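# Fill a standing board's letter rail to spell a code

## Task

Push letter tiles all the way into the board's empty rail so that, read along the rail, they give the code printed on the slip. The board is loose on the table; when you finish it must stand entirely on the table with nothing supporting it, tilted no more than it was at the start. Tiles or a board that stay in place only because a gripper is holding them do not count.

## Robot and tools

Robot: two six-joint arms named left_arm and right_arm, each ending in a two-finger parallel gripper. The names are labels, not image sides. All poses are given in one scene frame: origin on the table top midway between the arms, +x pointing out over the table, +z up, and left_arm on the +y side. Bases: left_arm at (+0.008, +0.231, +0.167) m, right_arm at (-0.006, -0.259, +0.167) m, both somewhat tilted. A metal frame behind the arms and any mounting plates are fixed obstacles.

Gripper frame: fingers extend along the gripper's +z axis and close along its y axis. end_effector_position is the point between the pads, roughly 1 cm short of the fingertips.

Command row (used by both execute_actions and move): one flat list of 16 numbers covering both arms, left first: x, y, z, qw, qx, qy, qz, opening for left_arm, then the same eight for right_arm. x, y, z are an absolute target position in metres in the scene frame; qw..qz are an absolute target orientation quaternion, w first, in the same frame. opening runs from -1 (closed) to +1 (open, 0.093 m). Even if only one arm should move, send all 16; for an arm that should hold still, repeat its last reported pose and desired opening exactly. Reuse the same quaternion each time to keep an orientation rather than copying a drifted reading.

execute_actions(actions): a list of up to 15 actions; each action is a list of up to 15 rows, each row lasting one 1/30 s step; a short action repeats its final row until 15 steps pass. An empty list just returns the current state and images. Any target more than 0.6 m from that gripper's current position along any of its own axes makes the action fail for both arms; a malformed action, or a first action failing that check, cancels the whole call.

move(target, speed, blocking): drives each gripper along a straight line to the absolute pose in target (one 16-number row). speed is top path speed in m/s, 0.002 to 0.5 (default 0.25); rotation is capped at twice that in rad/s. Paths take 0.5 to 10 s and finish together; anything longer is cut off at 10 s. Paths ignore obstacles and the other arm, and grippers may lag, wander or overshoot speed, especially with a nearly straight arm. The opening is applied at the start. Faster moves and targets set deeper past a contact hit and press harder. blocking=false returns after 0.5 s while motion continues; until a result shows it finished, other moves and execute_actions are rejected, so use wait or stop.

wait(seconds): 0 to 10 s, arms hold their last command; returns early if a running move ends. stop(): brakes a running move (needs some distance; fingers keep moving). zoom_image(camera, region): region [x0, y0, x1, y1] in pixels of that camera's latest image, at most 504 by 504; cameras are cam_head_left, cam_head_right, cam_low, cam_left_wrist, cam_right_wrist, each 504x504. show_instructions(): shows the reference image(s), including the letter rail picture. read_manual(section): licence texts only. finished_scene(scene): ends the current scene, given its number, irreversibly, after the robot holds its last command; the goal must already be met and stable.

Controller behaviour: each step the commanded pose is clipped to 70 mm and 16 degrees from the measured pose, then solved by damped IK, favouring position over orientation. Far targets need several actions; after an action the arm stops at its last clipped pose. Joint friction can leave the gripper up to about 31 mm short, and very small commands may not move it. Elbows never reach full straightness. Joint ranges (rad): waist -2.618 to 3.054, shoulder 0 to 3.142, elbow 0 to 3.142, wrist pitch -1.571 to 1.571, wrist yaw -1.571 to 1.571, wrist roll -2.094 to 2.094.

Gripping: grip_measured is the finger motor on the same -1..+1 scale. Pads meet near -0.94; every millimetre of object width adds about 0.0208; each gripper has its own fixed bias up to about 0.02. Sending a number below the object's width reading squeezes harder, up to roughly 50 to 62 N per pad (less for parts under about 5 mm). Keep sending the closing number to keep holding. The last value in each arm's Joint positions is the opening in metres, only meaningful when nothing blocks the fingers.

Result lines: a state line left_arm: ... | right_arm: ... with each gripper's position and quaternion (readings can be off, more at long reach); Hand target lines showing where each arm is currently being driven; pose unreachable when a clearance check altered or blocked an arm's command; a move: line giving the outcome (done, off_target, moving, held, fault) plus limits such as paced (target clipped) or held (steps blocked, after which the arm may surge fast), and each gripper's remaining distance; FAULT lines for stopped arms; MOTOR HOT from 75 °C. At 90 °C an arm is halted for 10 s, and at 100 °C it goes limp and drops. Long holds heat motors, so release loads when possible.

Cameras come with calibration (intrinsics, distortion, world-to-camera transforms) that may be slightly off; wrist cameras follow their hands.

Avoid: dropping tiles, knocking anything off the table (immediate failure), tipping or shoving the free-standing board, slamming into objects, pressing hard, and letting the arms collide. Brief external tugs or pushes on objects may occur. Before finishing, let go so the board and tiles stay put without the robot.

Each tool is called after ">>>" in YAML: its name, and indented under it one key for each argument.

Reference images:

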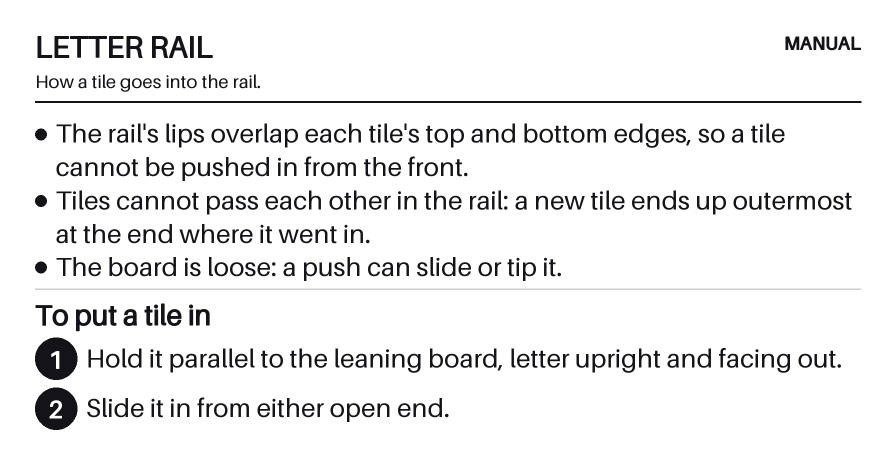

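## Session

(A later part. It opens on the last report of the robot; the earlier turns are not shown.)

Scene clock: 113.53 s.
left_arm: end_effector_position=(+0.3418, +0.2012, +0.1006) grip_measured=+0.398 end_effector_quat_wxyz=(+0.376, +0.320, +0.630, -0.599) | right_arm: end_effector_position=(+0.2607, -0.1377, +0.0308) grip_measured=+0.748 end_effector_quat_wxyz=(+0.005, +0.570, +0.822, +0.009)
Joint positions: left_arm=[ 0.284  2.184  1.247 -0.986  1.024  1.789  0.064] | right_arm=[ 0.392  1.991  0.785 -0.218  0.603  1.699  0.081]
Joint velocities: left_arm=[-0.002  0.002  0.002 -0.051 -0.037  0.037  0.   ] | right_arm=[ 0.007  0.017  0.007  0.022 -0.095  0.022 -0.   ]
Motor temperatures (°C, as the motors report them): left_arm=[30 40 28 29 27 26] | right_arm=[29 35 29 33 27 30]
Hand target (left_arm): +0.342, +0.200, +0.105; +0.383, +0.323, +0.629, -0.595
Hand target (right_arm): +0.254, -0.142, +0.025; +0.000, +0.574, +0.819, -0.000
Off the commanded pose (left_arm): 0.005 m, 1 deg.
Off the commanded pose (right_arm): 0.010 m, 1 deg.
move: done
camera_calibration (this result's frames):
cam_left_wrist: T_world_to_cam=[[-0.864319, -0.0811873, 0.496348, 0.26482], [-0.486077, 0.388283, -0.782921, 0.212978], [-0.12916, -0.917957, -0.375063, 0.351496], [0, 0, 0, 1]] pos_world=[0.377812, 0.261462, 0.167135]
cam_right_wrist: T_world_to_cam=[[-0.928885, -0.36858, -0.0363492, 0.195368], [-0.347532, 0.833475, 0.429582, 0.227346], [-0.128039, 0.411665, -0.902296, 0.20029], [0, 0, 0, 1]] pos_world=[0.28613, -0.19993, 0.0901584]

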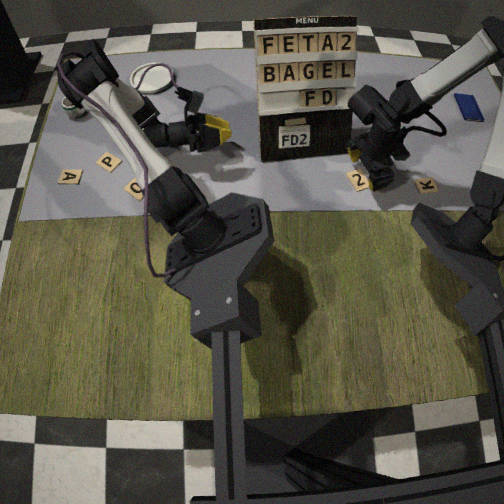

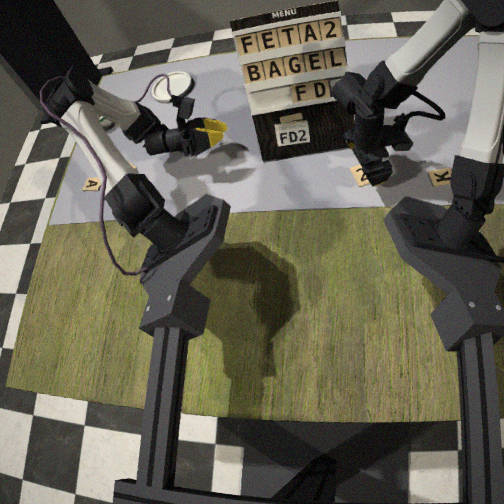

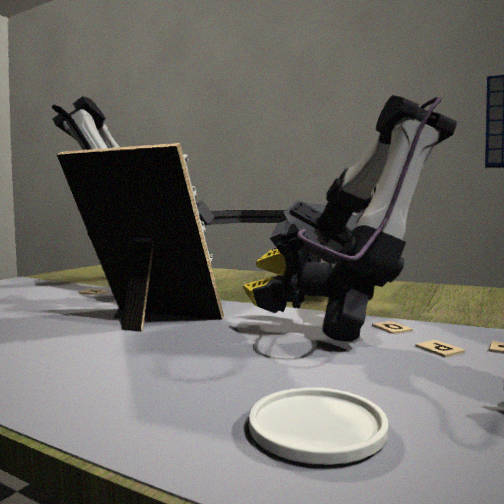

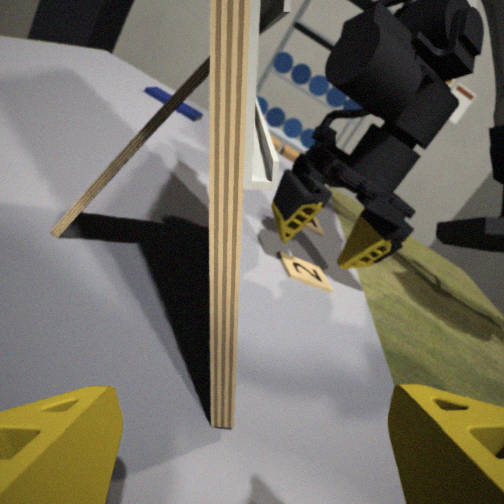

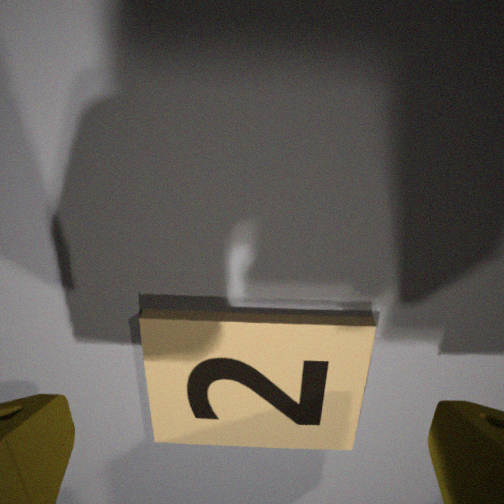

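>>> move:
  target: [0.342,0.2,0.105,0.383,0.323,0.629,-0.594,0.4,0.255,-0.144,-0.001,0,0.574,0.819,0,0.75]
  speed: 0.05

>>> move:
  target: [0.342,0.2,0.105,0.383,0.323,0.629,-0.594,0.4,0.258,-0.143,0.001,0,0.574,0.819,0,0.05]

Scene clock: 114.57 s.
left_arm: end_effector_position=(+0.3418, +0.2012, +0.1006) grip_measured=+0.398 end_effector_quat_wxyz=(+0.376, +0.320, +0.630, -0.599) | right_arm: end_effector_position=(+0.2653, -0.1409, +0.0093) grip_measured=+0.748 end_effector_quat_wxyz=(+0.006, +0.577, +0.817, +0.010)
Joint positions: left_arm=[ 0.284  2.184  1.247 -0.986  1.024  1.789  0.064] | right_arm=[ 0.336  2.051  0.785 -0.118  0.596  1.648  0.081]
Joint velocities: left_arm=[-0.002  0.022  0.012  0.066 -0.037  0.007  0.001] | right_arm=[-0.002 -0.002  0.012  0.007  0.022 -0.007  0.   ]
Motor temperatures (°C, as the motors report them): left_arm=[30 40 28 29 27 26] | right_arm=[29 35 29 33 27 30]
Hand target (left_arm): +0.342, +0.200, +0.105; +0.383, +0.323, +0.629, -0.595
Hand target (right_arm): +0.254, -0.144, -0.000; -0.000, +0.574, +0.819, -0.000
Off the commanded pose (left_arm): 0.005 m, 1 deg.
Off the commanded pose (right_arm): 0.015 m, 1 deg.
move: off_target (right_arm)
camera_calibration (this result's frames):
cam_left_wrist: T_world_to_cam=[[-0.864319, -0.0811873, 0.496348, 0.26482], [-0.486077, 0.388283, -0.782921, 0.212978], [-0.12916, -0.917957, -0.375063, 0.351496], [0, 0, 0, 1]] pos_world=[0.377812, 0.261462, 0.167135]
cam_right_wrist: T_world_to_cam=[[-0.935001, -0.352537, -0.0386219, 0.201658], [-0.334293, 0.839737, 0.427889, 0.238211], [-0.118414, 0.412988, -0.903006, 0.180481], [0, 0, 0, 1]] pos_world=[0.289555, -0.203479, 0.0688355]

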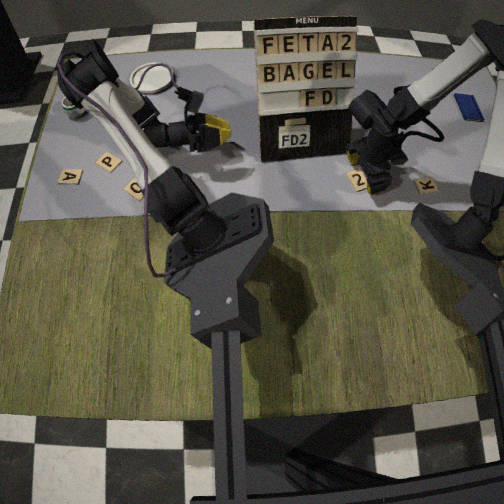

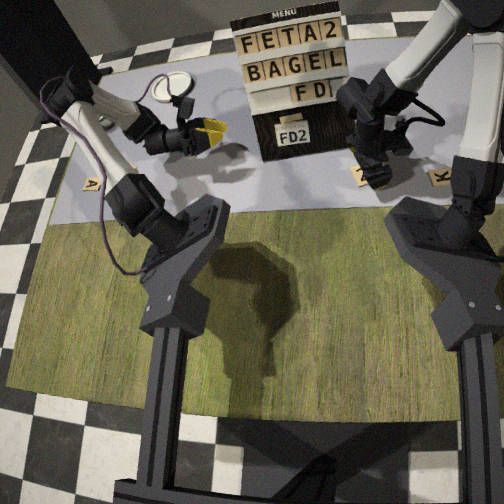

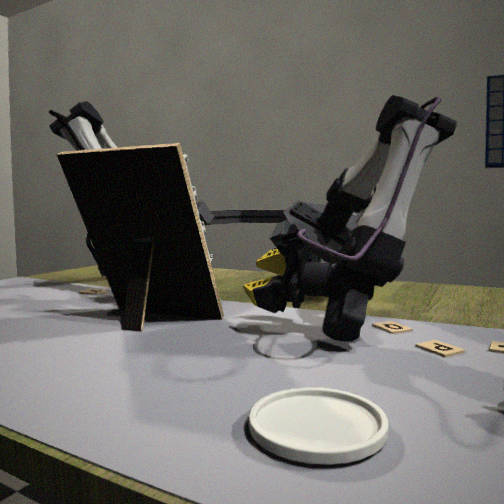

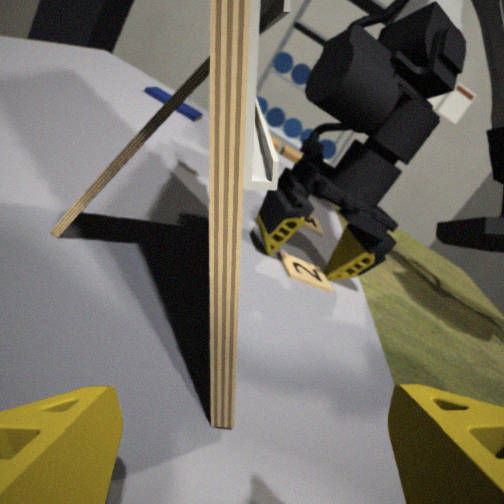

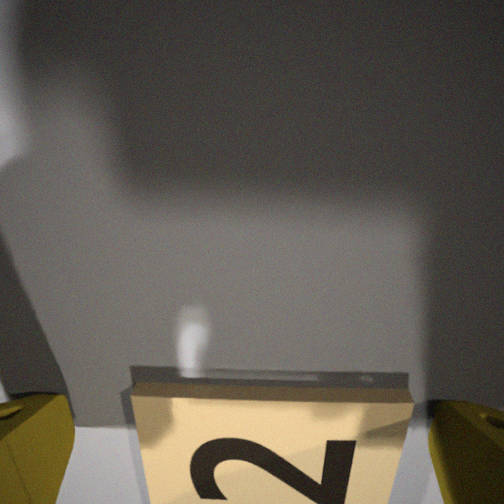

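Scene clock: 115.27 s.
left_arm: end_effector_position=(+0.3418, +0.2012, +0.1006) grip_measured=+0.398 end_effector_quat_wxyz=(+0.376, +0.320, +0.630, -0.599) | right_arm: end_effector_position=(+0.2656, -0.1408, +0.0093) grip_measured=+0.093 end_effector_quat_wxyz=(+0.007, +0.577, +0.817, +0.010)
Joint positions: left_arm=[ 0.284  2.184  1.247 -0.986  1.024  1.789  0.064] | right_arm=[ 0.336  2.051  0.785 -0.116  0.596  1.648  0.05 ]
Joint velocities: left_arm=[-0.017  0.007 -0.002  0.051 -0.066 -0.022  0.   ] | right_arm=[-0.007  0.012 -0.007  0.007 -0.037  0.022  0.   ]
Motor temperatures (°C, as the motors report them): left_arm=[30 40 28 29 27 26] | right_arm=[29 35 29 33 27 30]
Hand target (left_arm): +0.342, +0.200, +0.105; +0.383, +0.323, +0.629, -0.595
Hand target (right_arm): +0.258, -0.143, +0.001; -0.000, +0.574, +0.819, -0.000
Off the commanded pose (left_arm): 0.005 m, 1 deg.
Off the commanded pose (right_arm): 0.011 m, 1 deg.
move: off_target (right_arm)
camera_calibration (this result's frames):
cam_left_wrist: T_world_to_cam=[[-0.864319, -0.0811873, 0.496348, 0.26482], [-0.486077, 0.388283, -0.782921, 0.212978], [-0.12916, -0.917957, -0.375063, 0.351496], [0, 0, 0, 1]] pos_world=[0.377812, 0.261462, 0.167135]
cam_right_wrist: T_world_to_cam=[[-0.935193, -0.351922, -0.0395669, 0.202049], [-0.334123, 0.839781, 0.427937, 0.238161], [-0.117373, 0.413423, -0.902942, 0.180256], [0, 0, 0, 1]] pos_world=[0.289686, -0.203419, 0.0688371]

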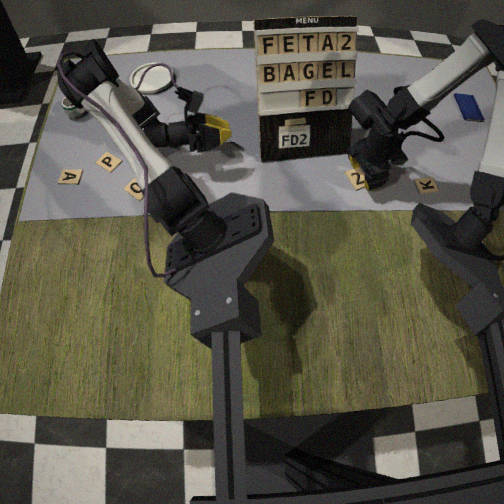

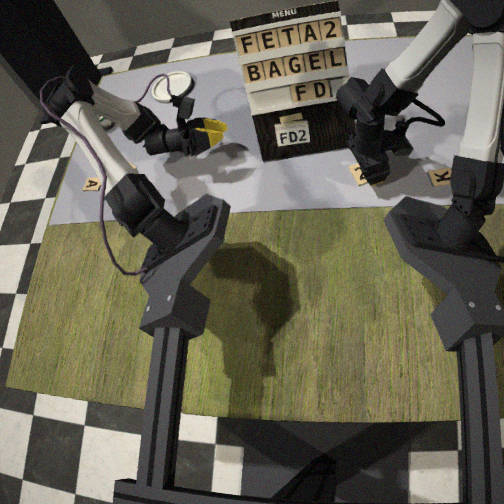

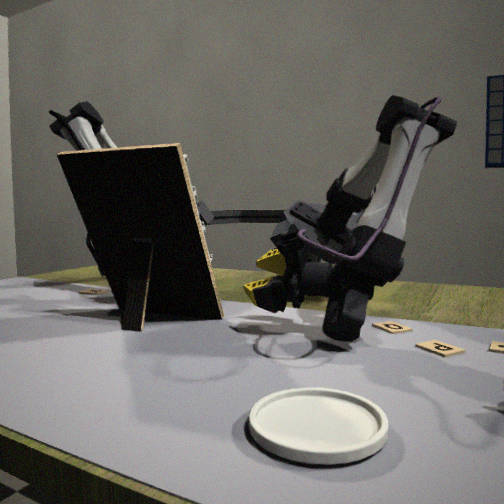

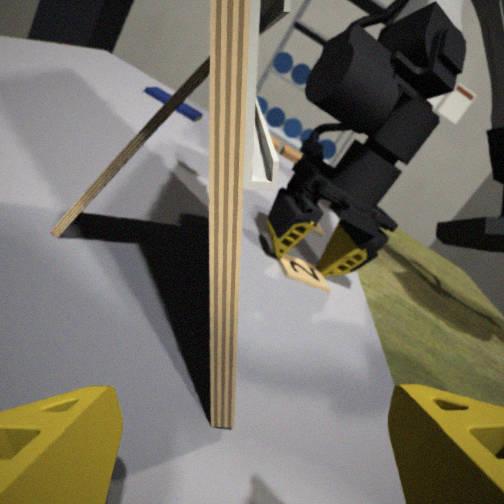

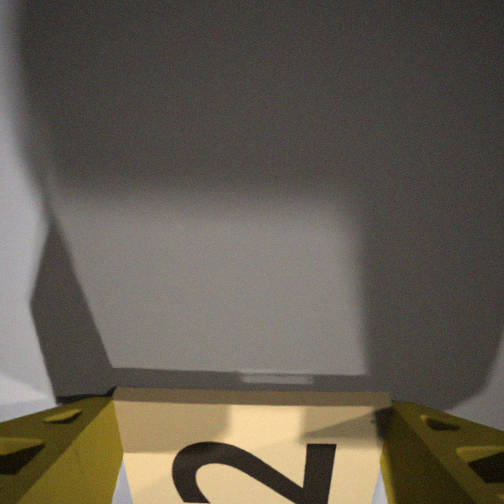

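>>> move:
  target: [0.338,0.2,0.108,0.383,0.323,0.629,-0.594,0.4,0.29,-0.19,0.09,0,0.574,0.819,0,0.05]

>>> move:
  target: [0.338,0.2,0.108,0.383,0.323,0.629,-0.594,0.4,0.403,-0.195,0.151,0.346,0.576,0.635,0.381,0.05]
  speed: 0.35

>>> move:
  target: [0.338,0.2,0.108,0.383,0.323,0.629,-0.594,0.4,0.404,-0.15,0.151,0.346,0.576,0.635,0.381,0.05]
  speed: 0.04

>>> zoom_image:
  camera: "cam_left_wrist"
  region: [200,0,350,150]

>>> zoom_image:
  camera: "cam_head_left"
  region: [320,60,400,140]

Scene clock: 116.60 s.
left_arm: end_effector_position=(+0.3389, +0.2020, +0.1055) grip_measured=+0.398 end_effector_quat_wxyz=(+0.378, +0.321, +0.630, -0.598) | right_arm: end_effector_position=(+0.2888, -0.1886, +0.0885) grip_measured=+0.093 end_effector_quat_wxyz=(+0.000, +0.571, +0.821, +0.001)
Joint positions: left_arm=[ 0.284  2.159  1.224 -0.983  1.024  1.789  0.064] | right_arm=[ 0.336  1.72   0.857 -0.546  0.594  1.648  0.05 ]
Joint velocities: left_arm=[-0.002  0.002 -0.002  0.051 -0.081 -0.022  0.   ] | right_arm=[ 0.002  0.002 -0.007 -0.007 -0.051  0.037  0.   ]
Motor temperatures (°C, as the motors report them): left_arm=[30 41 28 29 27 26] | right_arm=[29 35 29 33 27 30]
Hand target (left_arm): +0.338, +0.200, +0.108; +0.383, +0.323, +0.629, -0.595
Hand target (right_arm): +0.291, -0.190, +0.090; -0.000, +0.574, +0.819, +0.000
Off the commanded pose (left_arm): 0.003 m, 1 deg.
Off the commanded pose (right_arm): 0.002 m, 0 deg.
move: done
camera_calibration (this result's frames):
cam_left_wrist: T_world_to_cam=[[-0.865885, -0.0834641, 0.493231, 0.261254], [-0.484008, 0.388936, -0.783878, 0.214421], [-0.126409, -0.917476, -0.377171, 0.352877], [0, 0, 0, 1]] pos_world=[0.374604, 0.262165, 0.172316]
cam_right_wrist: T_world_to_cam=[[-0.93027, -0.366462, -0.0173896, 0.203983], [-0.338072, 0.837864, 0.428591, 0.252927], [-0.142492, 0.404584, -0.903331, 0.279806], [0, 0, 0, 1]] pos_world=[0.315137, -0.250371, 0.147902]

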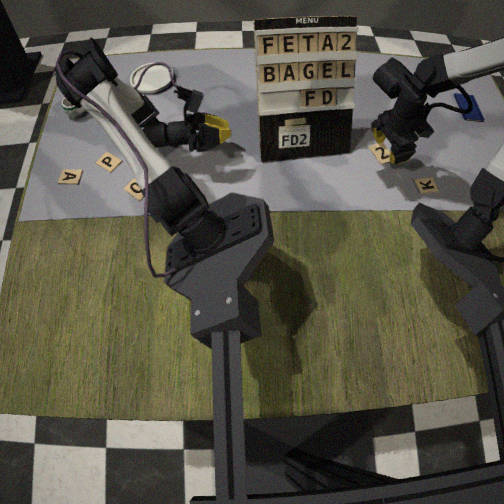

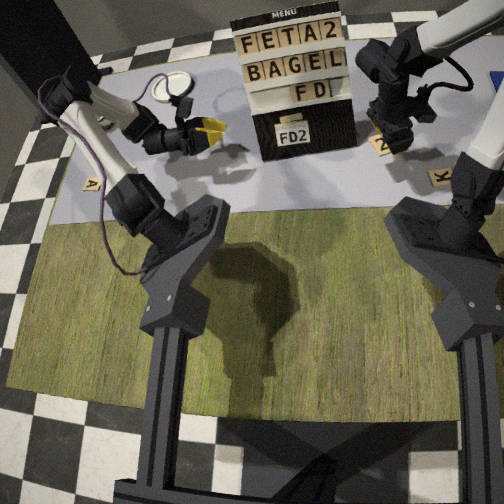

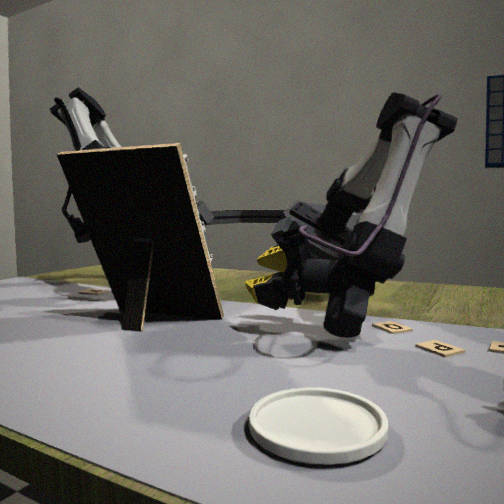

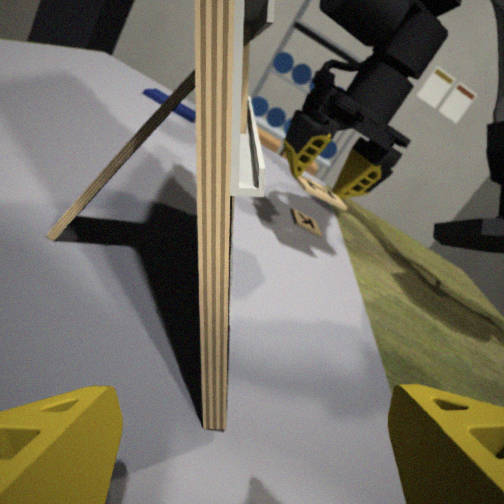

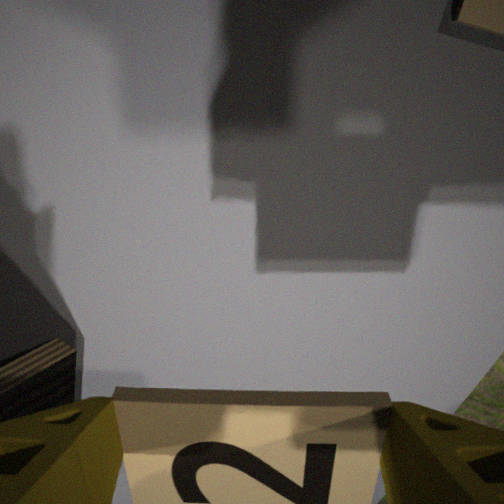

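Scene clock: 119.10 s.
left_arm: end_effector_position=(+0.3390, +0.2020, +0.1055) grip_measured=+0.398 end_effector_quat_wxyz=(+0.378, +0.321, +0.630, -0.598) | right_arm: end_effector_position=(+0.4106, -0.1958, +0.1623) grip_measured=+0.093 end_effector_quat_wxyz=(+0.352, +0.581, +0.622, +0.390)
Joint positions: left_arm=[ 0.284  2.159  1.224 -0.983  1.024  1.789  0.064] | right_arm=[0.271 1.76  0.364 1.325 0.464 1.135 0.05 ]
Joint velocities: left_arm=[-0.012 -0.017 -0.007 -0.037  0.007  0.007  0.   ] | right_arm=[-0.002 -0.012  0.012 -0.037 -0.051 -0.007 -0.   ]
Motor temperatures (°C, as the motors report them): left_arm=[30 41 28 29 27 26] | right_arm=[29 35 29 33 27 30]
Hand target (left_arm): +0.338, +0.200, +0.108; +0.383, +0.323, +0.629, -0.595
Hand target (right_arm): +0.403, -0.196, +0.151; +0.346, +0.578, +0.634, +0.379
Off the commanded pose (left_arm): 0.003 m, 1 deg.
Off the commanded pose (right_arm): 0.014 m, 2 deg.
move: off_target (right_arm)
camera_calibration (this result's frames):
cam_left_wrist: T_world_to_cam=[[-0.866027, -0.083671, 0.492947, 0.261433], [-0.48382, 0.388995, -0.783965, 0.214341], [-0.126159, -0.917432, -0.377362, 0.352796], [0, 0, 0, 1]] pos_world=[0.374619, 0.262164, 0.172295]
cam_right_wrist: T_world_to_cam=[[-0.431648, -0.0391231, -0.901193, 0.318736], [-0.461998, 0.867665, 0.183617, 0.365017], [0.77475, 0.495608, -0.392601, -0.0748579], [0, 0, 0, 1]] pos_world=[0.364215, -0.267142, 0.190831]

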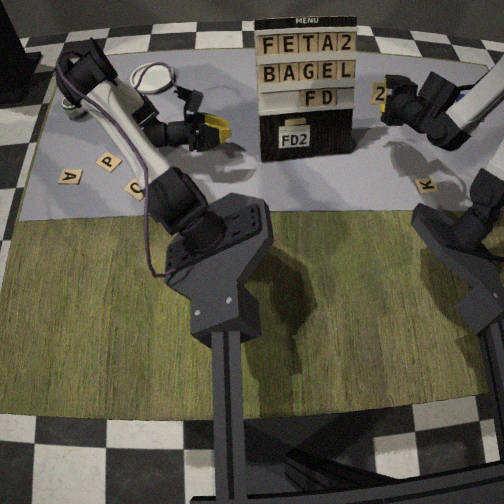

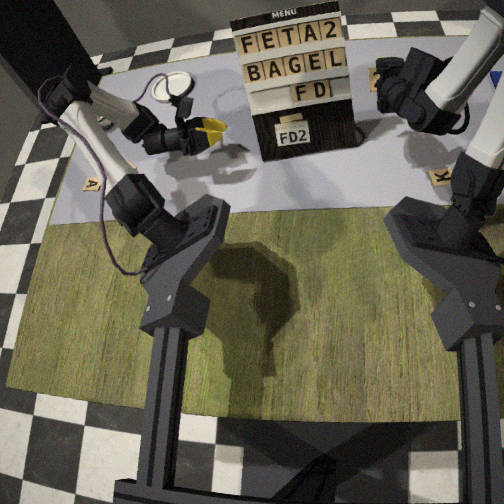

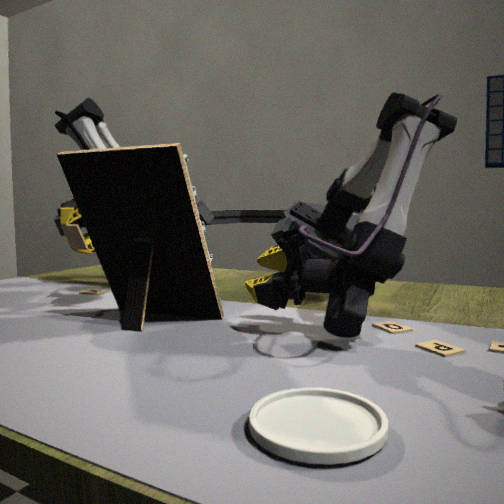

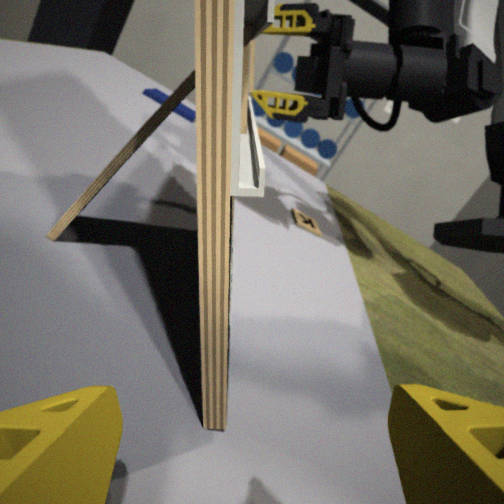

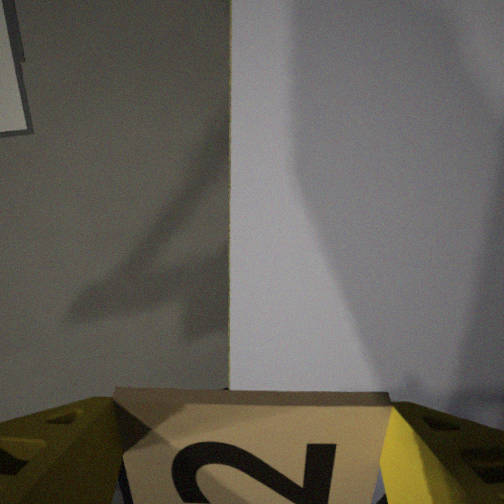

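Scene clock: 120.57 s.
left_arm: end_effector_position=(+0.3390, +0.2020, +0.1055) grip_measured=+0.398 end_effector_quat_wxyz=(+0.378, +0.321, +0.630, -0.598) | right_arm: end_effector_position=(+0.4014, -0.1541, +0.1505) grip_measured=+0.093 end_effector_quat_wxyz=(+0.344, +0.574, +0.639, +0.379)
Joint positions: left_arm=[ 0.284  2.159  1.224 -0.983  1.024  1.789  0.064] | right_arm=[0.382 1.927 0.415 1.395 0.574 1.136 0.05 ]
Joint velocities: left_arm=[-0.017 -0.007 -0.032  0.095  0.037  0.007 -0.   ] | right_arm=[-0.007  0.007  0.002  0.007  0.066  0.037 -0.001]
Motor temperatures (°C, as the motors report them): left_arm=[30 41 28 29 27 26] | right_arm=[29 34 29 34 27 30]
Hand target (left_arm): +0.338, +0.200, +0.108; +0.383, +0.323, +0.629, -0.595
Hand target (right_arm): +0.404, -0.150, +0.151; +0.346, +0.576, +0.635, +0.381
Off the commanded pose (left_arm): 0.003 m, 1 deg.
Off the commanded pose (right_arm): 0.005 m, 1 deg.
move: done
camera_calibration (this result's frames):
cam_left_wrist: T_world_to_cam=[[-0.866027, -0.083671, 0.492947, 0.261433], [-0.48382, 0.388995, -0.783965, 0.214341], [-0.126159, -0.917432, -0.377362, 0.352796], [0, 0, 0, 1]] pos_world=[0.374619, 0.262164, 0.172295]
cam_right_wrist: T_world_to_cam=[[-0.456405, -0.0717162, -0.886877, 0.308463], [-0.480391, 0.85885, 0.177769, 0.333659], [0.748946, 0.507182, -0.426435, -0.0758129], [0, 0, 0, 1]] pos_world=[0.357851, -0.22599, 0.181925]

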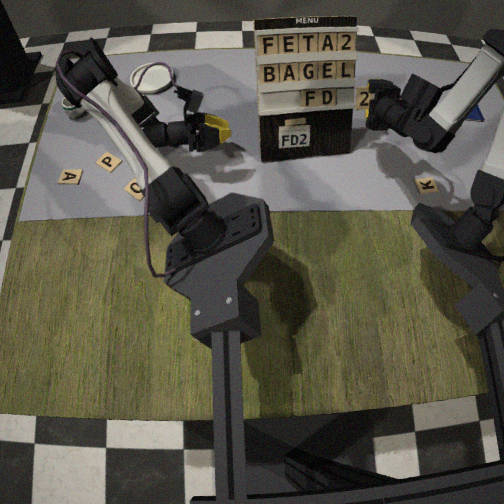

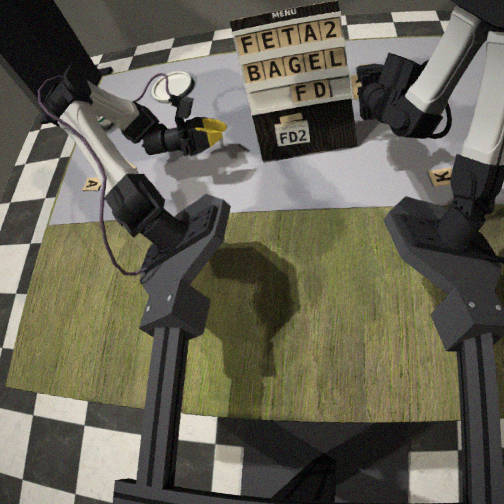

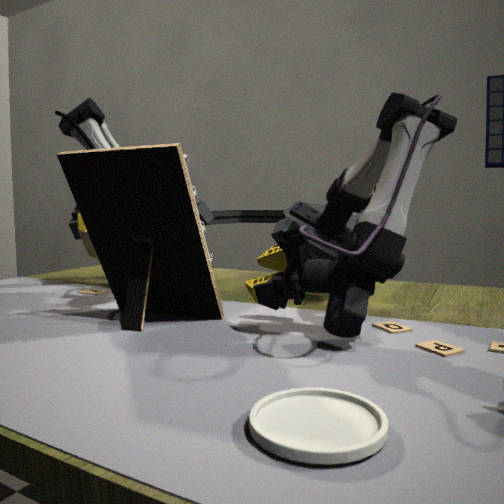

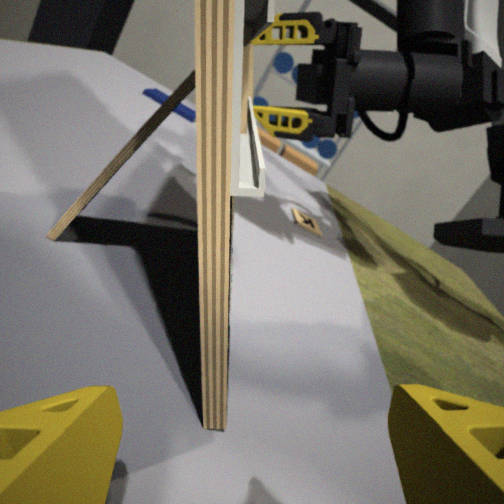

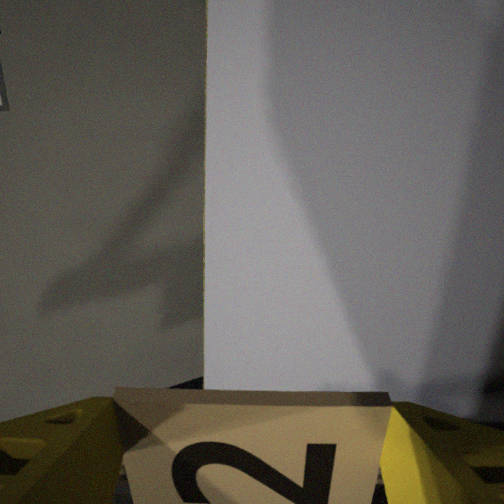

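Region (200, 0, 350, 150) of cam_left_wrist's 504x504 image, scaled by 3.360, with more detail than that image has.

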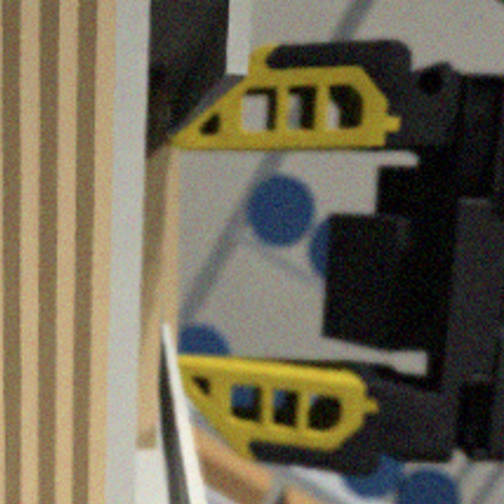

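Region (320, 60, 400, 140) of cam_head_left's 504x504 image, scaled by 6.300, with more detail than that image has.

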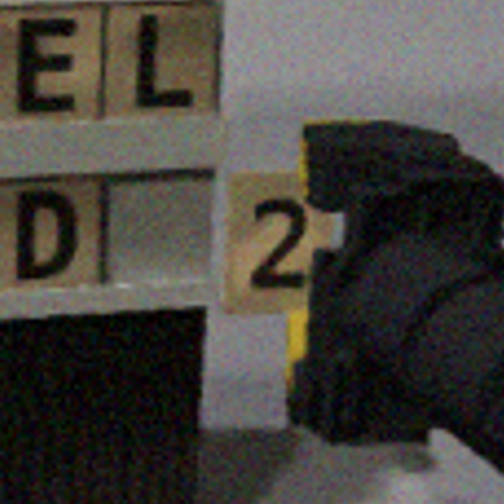

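Need x +5, z +3.

>>> move:
  target: [0.338,0.2,0.108,0.383,0.323,0.629,-0.594,0.4,0.411,-0.151,0.153,0.346,0.576,0.635,0.381,0.05]
  speed: 0.015

Scene clock: 121.53 s.
left_arm: end_effector_position=(+0.3390, +0.2020, +0.1055) grip_measured=+0.398 end_effector_quat_wxyz=(+0.378, +0.321, +0.630, -0.598) | right_arm: end_effector_position=(+0.4078, -0.1531, +0.1532) grip_measured=+0.093 end_effector_quat_wxyz=(+0.347, +0.575, +0.635, +0.382)
Joint positions: left_arm=[ 0.284  2.159  1.224 -0.983  1.024  1.789  0.064] | right_arm=[0.382 1.927 0.438 1.384 0.575 1.136 0.05 ]
Joint velocities: left_arm=[ 0.002 -0.002  0.002 -0.022  0.007 -0.022 -0.002] | right_arm=[ 0.002 -0.002 -0.012 -0.095 -0.007  0.037 -0.001]
Motor temperatures (°C, as the motors report them): left_arm=[30 41 28 29 27 26] | right_arm=[29 34 29 34 27 30]
Hand target (left_arm): +0.338, +0.200, +0.108; +0.383, +0.323, +0.629, -0.595
Hand target (right_arm): +0.411, -0.151, +0.153; +0.346, +0.576, +0.635, +0.381
Off the commanded pose (left_arm): 0.003 m, 1 deg.
Off the commanded pose (right_arm): 0.004 m, 0 deg.
move: done
camera_calibration (this result's frames):
cam_left_wrist: T_world_to_cam=[[-0.866027, -0.083671, 0.492947, 0.261433], [-0.48382, 0.388995, -0.783965, 0.214341], [-0.126159, -0.917432, -0.377362, 0.352796], [0, 0, 0, 1]] pos_world=[0.374619, 0.262164, 0.172295]
cam_right_wrist: T_world_to_cam=[[-0.449884, -0.0648991, -0.890726, 0.312897], [-0.47544, 0.861687, 0.17735, 0.333829], [0.756017, 0.503273, -0.418515, -0.0846703], [0, 0, 0, 1]] pos_world=[0.363495, -0.224737, 0.184065]

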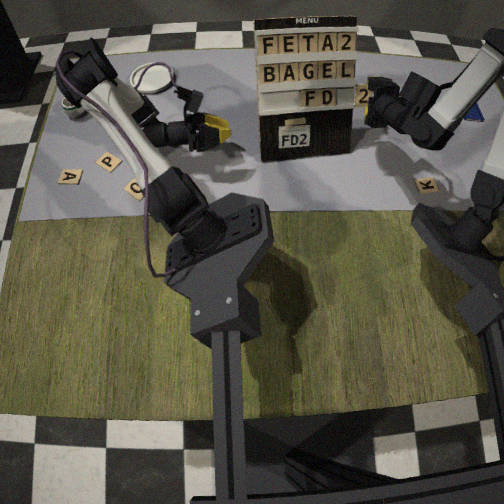

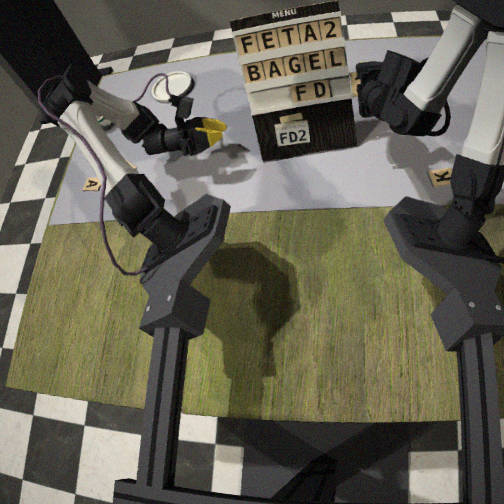

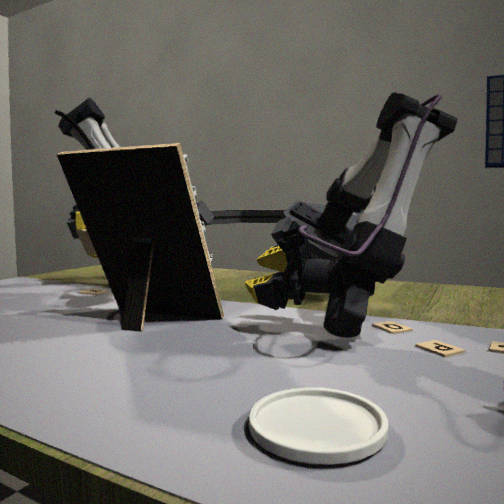

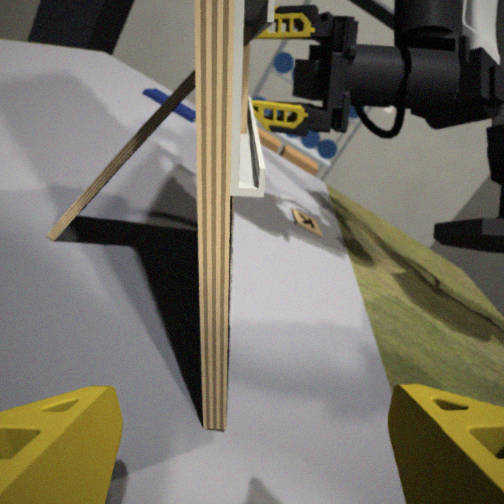

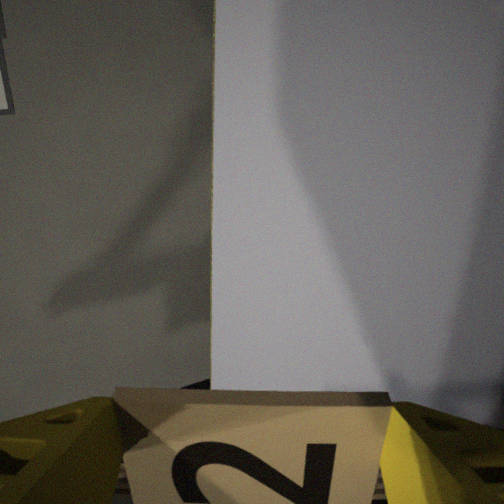

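>>> move:
  target: [0.338,0.2,0.108,0.383,0.323,0.629,-0.594,0.4,0.407,-0.135,0.153,0.346,0.576,0.635,0.381,0.05]
  speed: 0.015

>>> zoom_image:
  camera: "cam_head_left"
  region: [320,60,400,140]

Scene clock: 123.07 s.
left_arm: end_effector_position=(+0.3390, +0.2020, +0.1055) grip_measured=+0.398 end_effector_quat_wxyz=(+0.378, +0.321, +0.630, -0.598) | right_arm: end_effector_position=(+0.4066, -0.1504, +0.1544) grip_measured=+0.093 end_effector_quat_wxyz=(+0.358, +0.586, +0.627, +0.368)
Joint positions: left_arm=[ 0.284  2.159  1.224 -0.983  1.024  1.789  0.064] | right_arm=[0.414 1.956 0.453 1.409 0.647 1.136 0.05 ]
Joint velocities: left_arm=[ 0.012 -0.012  0.017 -0.037  0.022 -0.139 -0.001] | right_arm=[ 0.002 -0.002 -0.022 -0.007 -0.007  0.022 -0.001]
Motor temperatures (°C, as the motors report them): left_arm=[30 41 28 29 27 26] | right_arm=[29 34 29 34 27 30]
Hand target (left_arm): +0.338, +0.200, +0.108; +0.383, +0.323, +0.629, -0.595
Hand target (right_arm): +0.406, -0.135, +0.153; +0.346, +0.576, +0.635, +0.381
Off the commanded pose (left_arm): 0.003 m, 1 deg.
Off the commanded pose (right_arm): 0.015 m, 2 deg.
move: off_target (right_arm)
camera_calibration (this result's frames):
cam_left_wrist: T_world_to_cam=[[-0.866027, -0.083671, 0.492947, 0.261433], [-0.48382, 0.388995, -0.783965, 0.214341], [-0.126159, -0.917432, -0.377362, 0.352796], [0, 0, 0, 1]] pos_world=[0.374619, 0.262164, 0.172295]
cam_right_wrist: T_world_to_cam=[[-0.456651, -0.0618536, -0.887493, 0.316236], [-0.441045, 0.882102, 0.165457, 0.321694], [0.772625, 0.46698, -0.430093, -0.095076], [0, 0, 0, 1]] pos_world=[0.359749, -0.219808, 0.18654]

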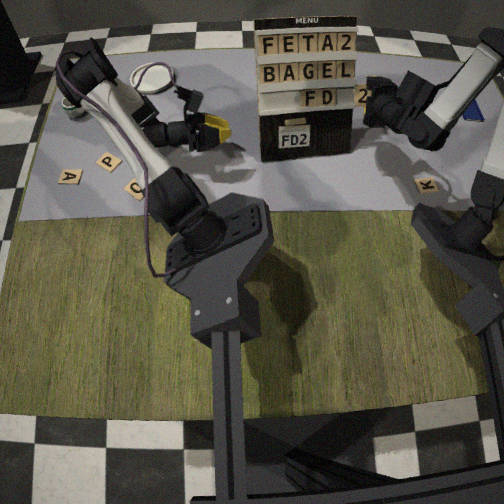

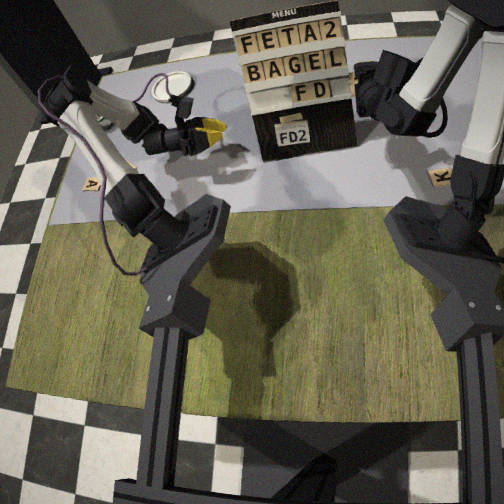

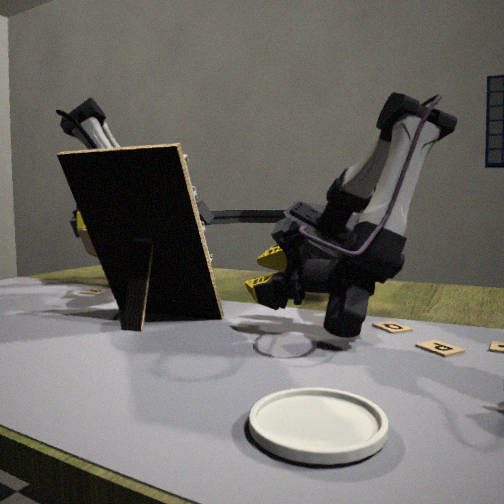

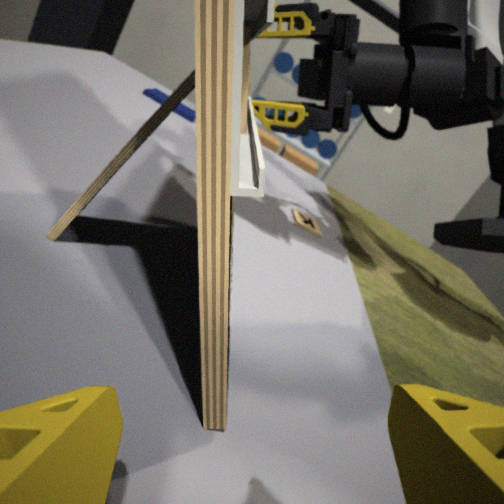

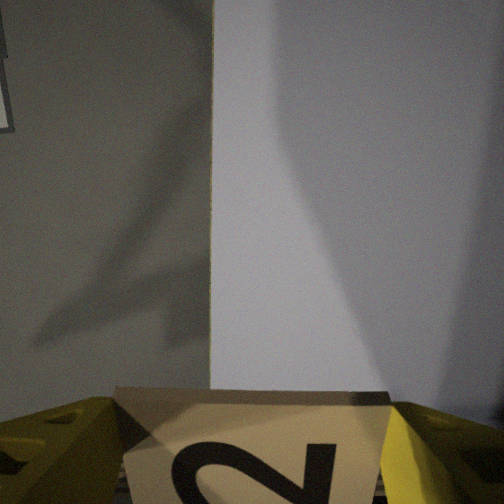

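Region (320, 60, 400, 140) of cam_head_left's 504x504 image, scaled by 6.300, with more detail than that image has.

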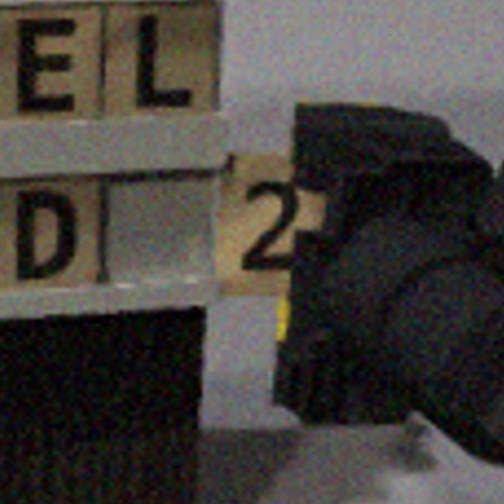

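>>> move:
  target: [0.338,0.2,0.108,0.383,0.323,0.629,-0.594,0.4,0.401,-0.14,0.15,0.346,0.576,0.635,0.381,0.05]
  speed: 0.01

>>> zoom_image:
  camera: "cam_head_left"
  region: [320,60,400,140]

>>> zoom_image:
  camera: "cam_left_wrist"
  region: [200,0,350,150]

Scene clock: 125.60 s.
left_arm: end_effector_position=(+0.3390, +0.2020, +0.1055) grip_measured=+0.398 end_effector_quat_wxyz=(+0.378, +0.321, +0.630, -0.598) | right_arm: end_effector_position=(+0.4077, -0.1478, +0.1568) grip_measured=+0.093 end_effector_quat_wxyz=(+0.355, +0.582, +0.626, +0.378)
Joint positions: left_arm=[ 0.284  2.159  1.224 -0.983  1.024  1.789  0.064] | right_arm=[0.414 1.956 0.453 1.416 0.627 1.14  0.05 ]
Joint velocities: left_arm=[-0.007 -0.002 -0.002 -0.051 -0.066  0.007  0.   ] | right_arm=[-0.002 -0.012 -0.007 -0.11   0.051  0.007 -0.   ]
Motor temperatures (°C, as the motors report them): left_arm=[30 41 28 29 27 26] | right_arm=[29 34 29 35 27 30]
Hand target (left_arm): +0.338, +0.200, +0.108; +0.383, +0.323, +0.629, -0.595
Hand target (right_arm): +0.401, -0.140, +0.150; +0.346, +0.576, +0.635, +0.381
Off the commanded pose (left_arm): 0.003 m, 1 deg.
Off the commanded pose (right_arm): 0.012 m, 2 deg.
move: off_target (right_arm)
camera_calibration (this result's frames):
cam_left_wrist: T_world_to_cam=[[-0.866027, -0.083671, 0.492947, 0.261433], [-0.48382, 0.388995, -0.783965, 0.214341], [-0.126159, -0.917432, -0.377362, 0.352796], [0, 0, 0, 1]] pos_world=[0.374619, 0.262164, 0.172295]
cam_right_wrist: T_world_to_cam=[[-0.444924, -0.0534184, -0.893974, 0.316548], [-0.452652, 0.874742, 0.173012, 0.321874], [0.772754, 0.481636, -0.413373, -0.0966021], [0, 0, 0, 1]] pos_world=[0.361186, -0.218121, 0.187365]

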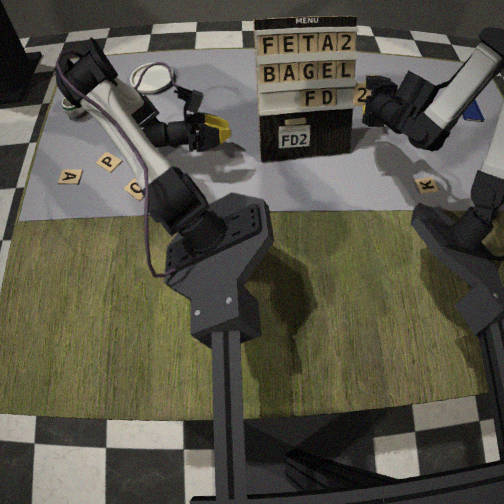

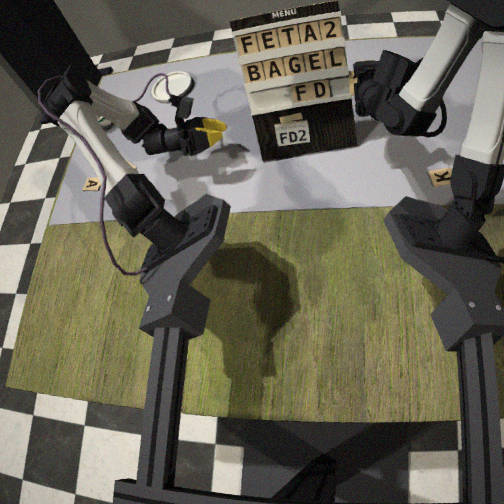

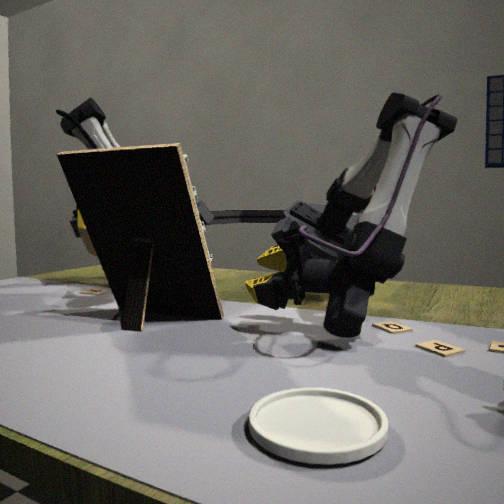

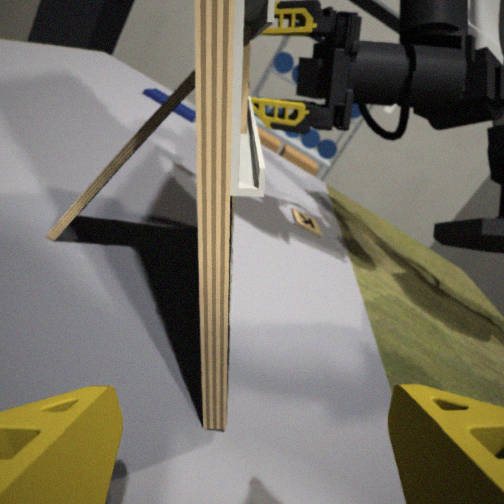

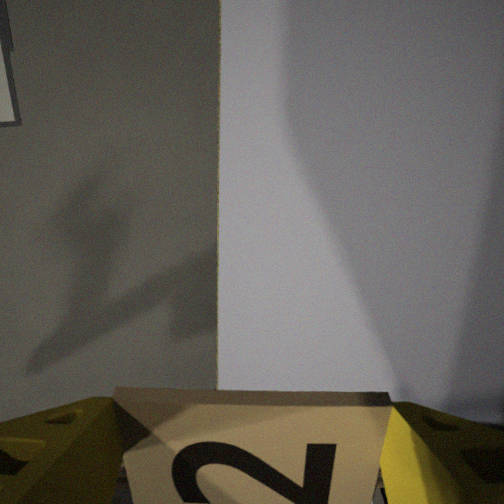

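Region (320, 60, 400, 140) of cam_head_left's 504x504 image, scaled by 6.300, with more detail than that image has.

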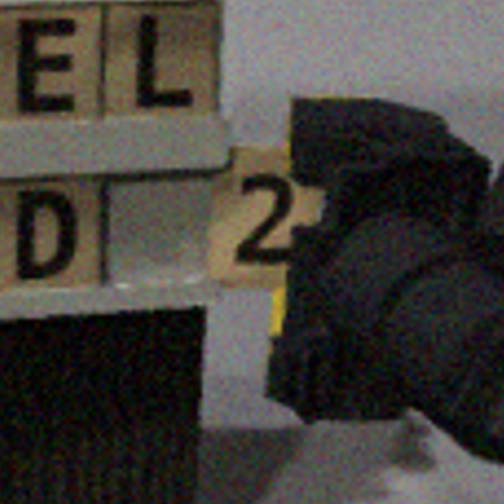

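Region (200, 0, 350, 150) of cam_left_wrist's 504x504 image, scaled by 3.360, with more detail than that image has.

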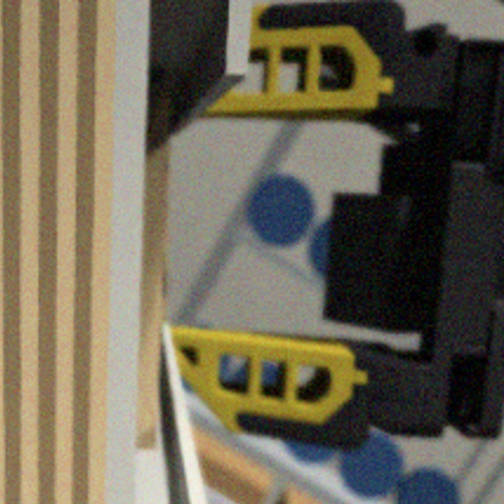

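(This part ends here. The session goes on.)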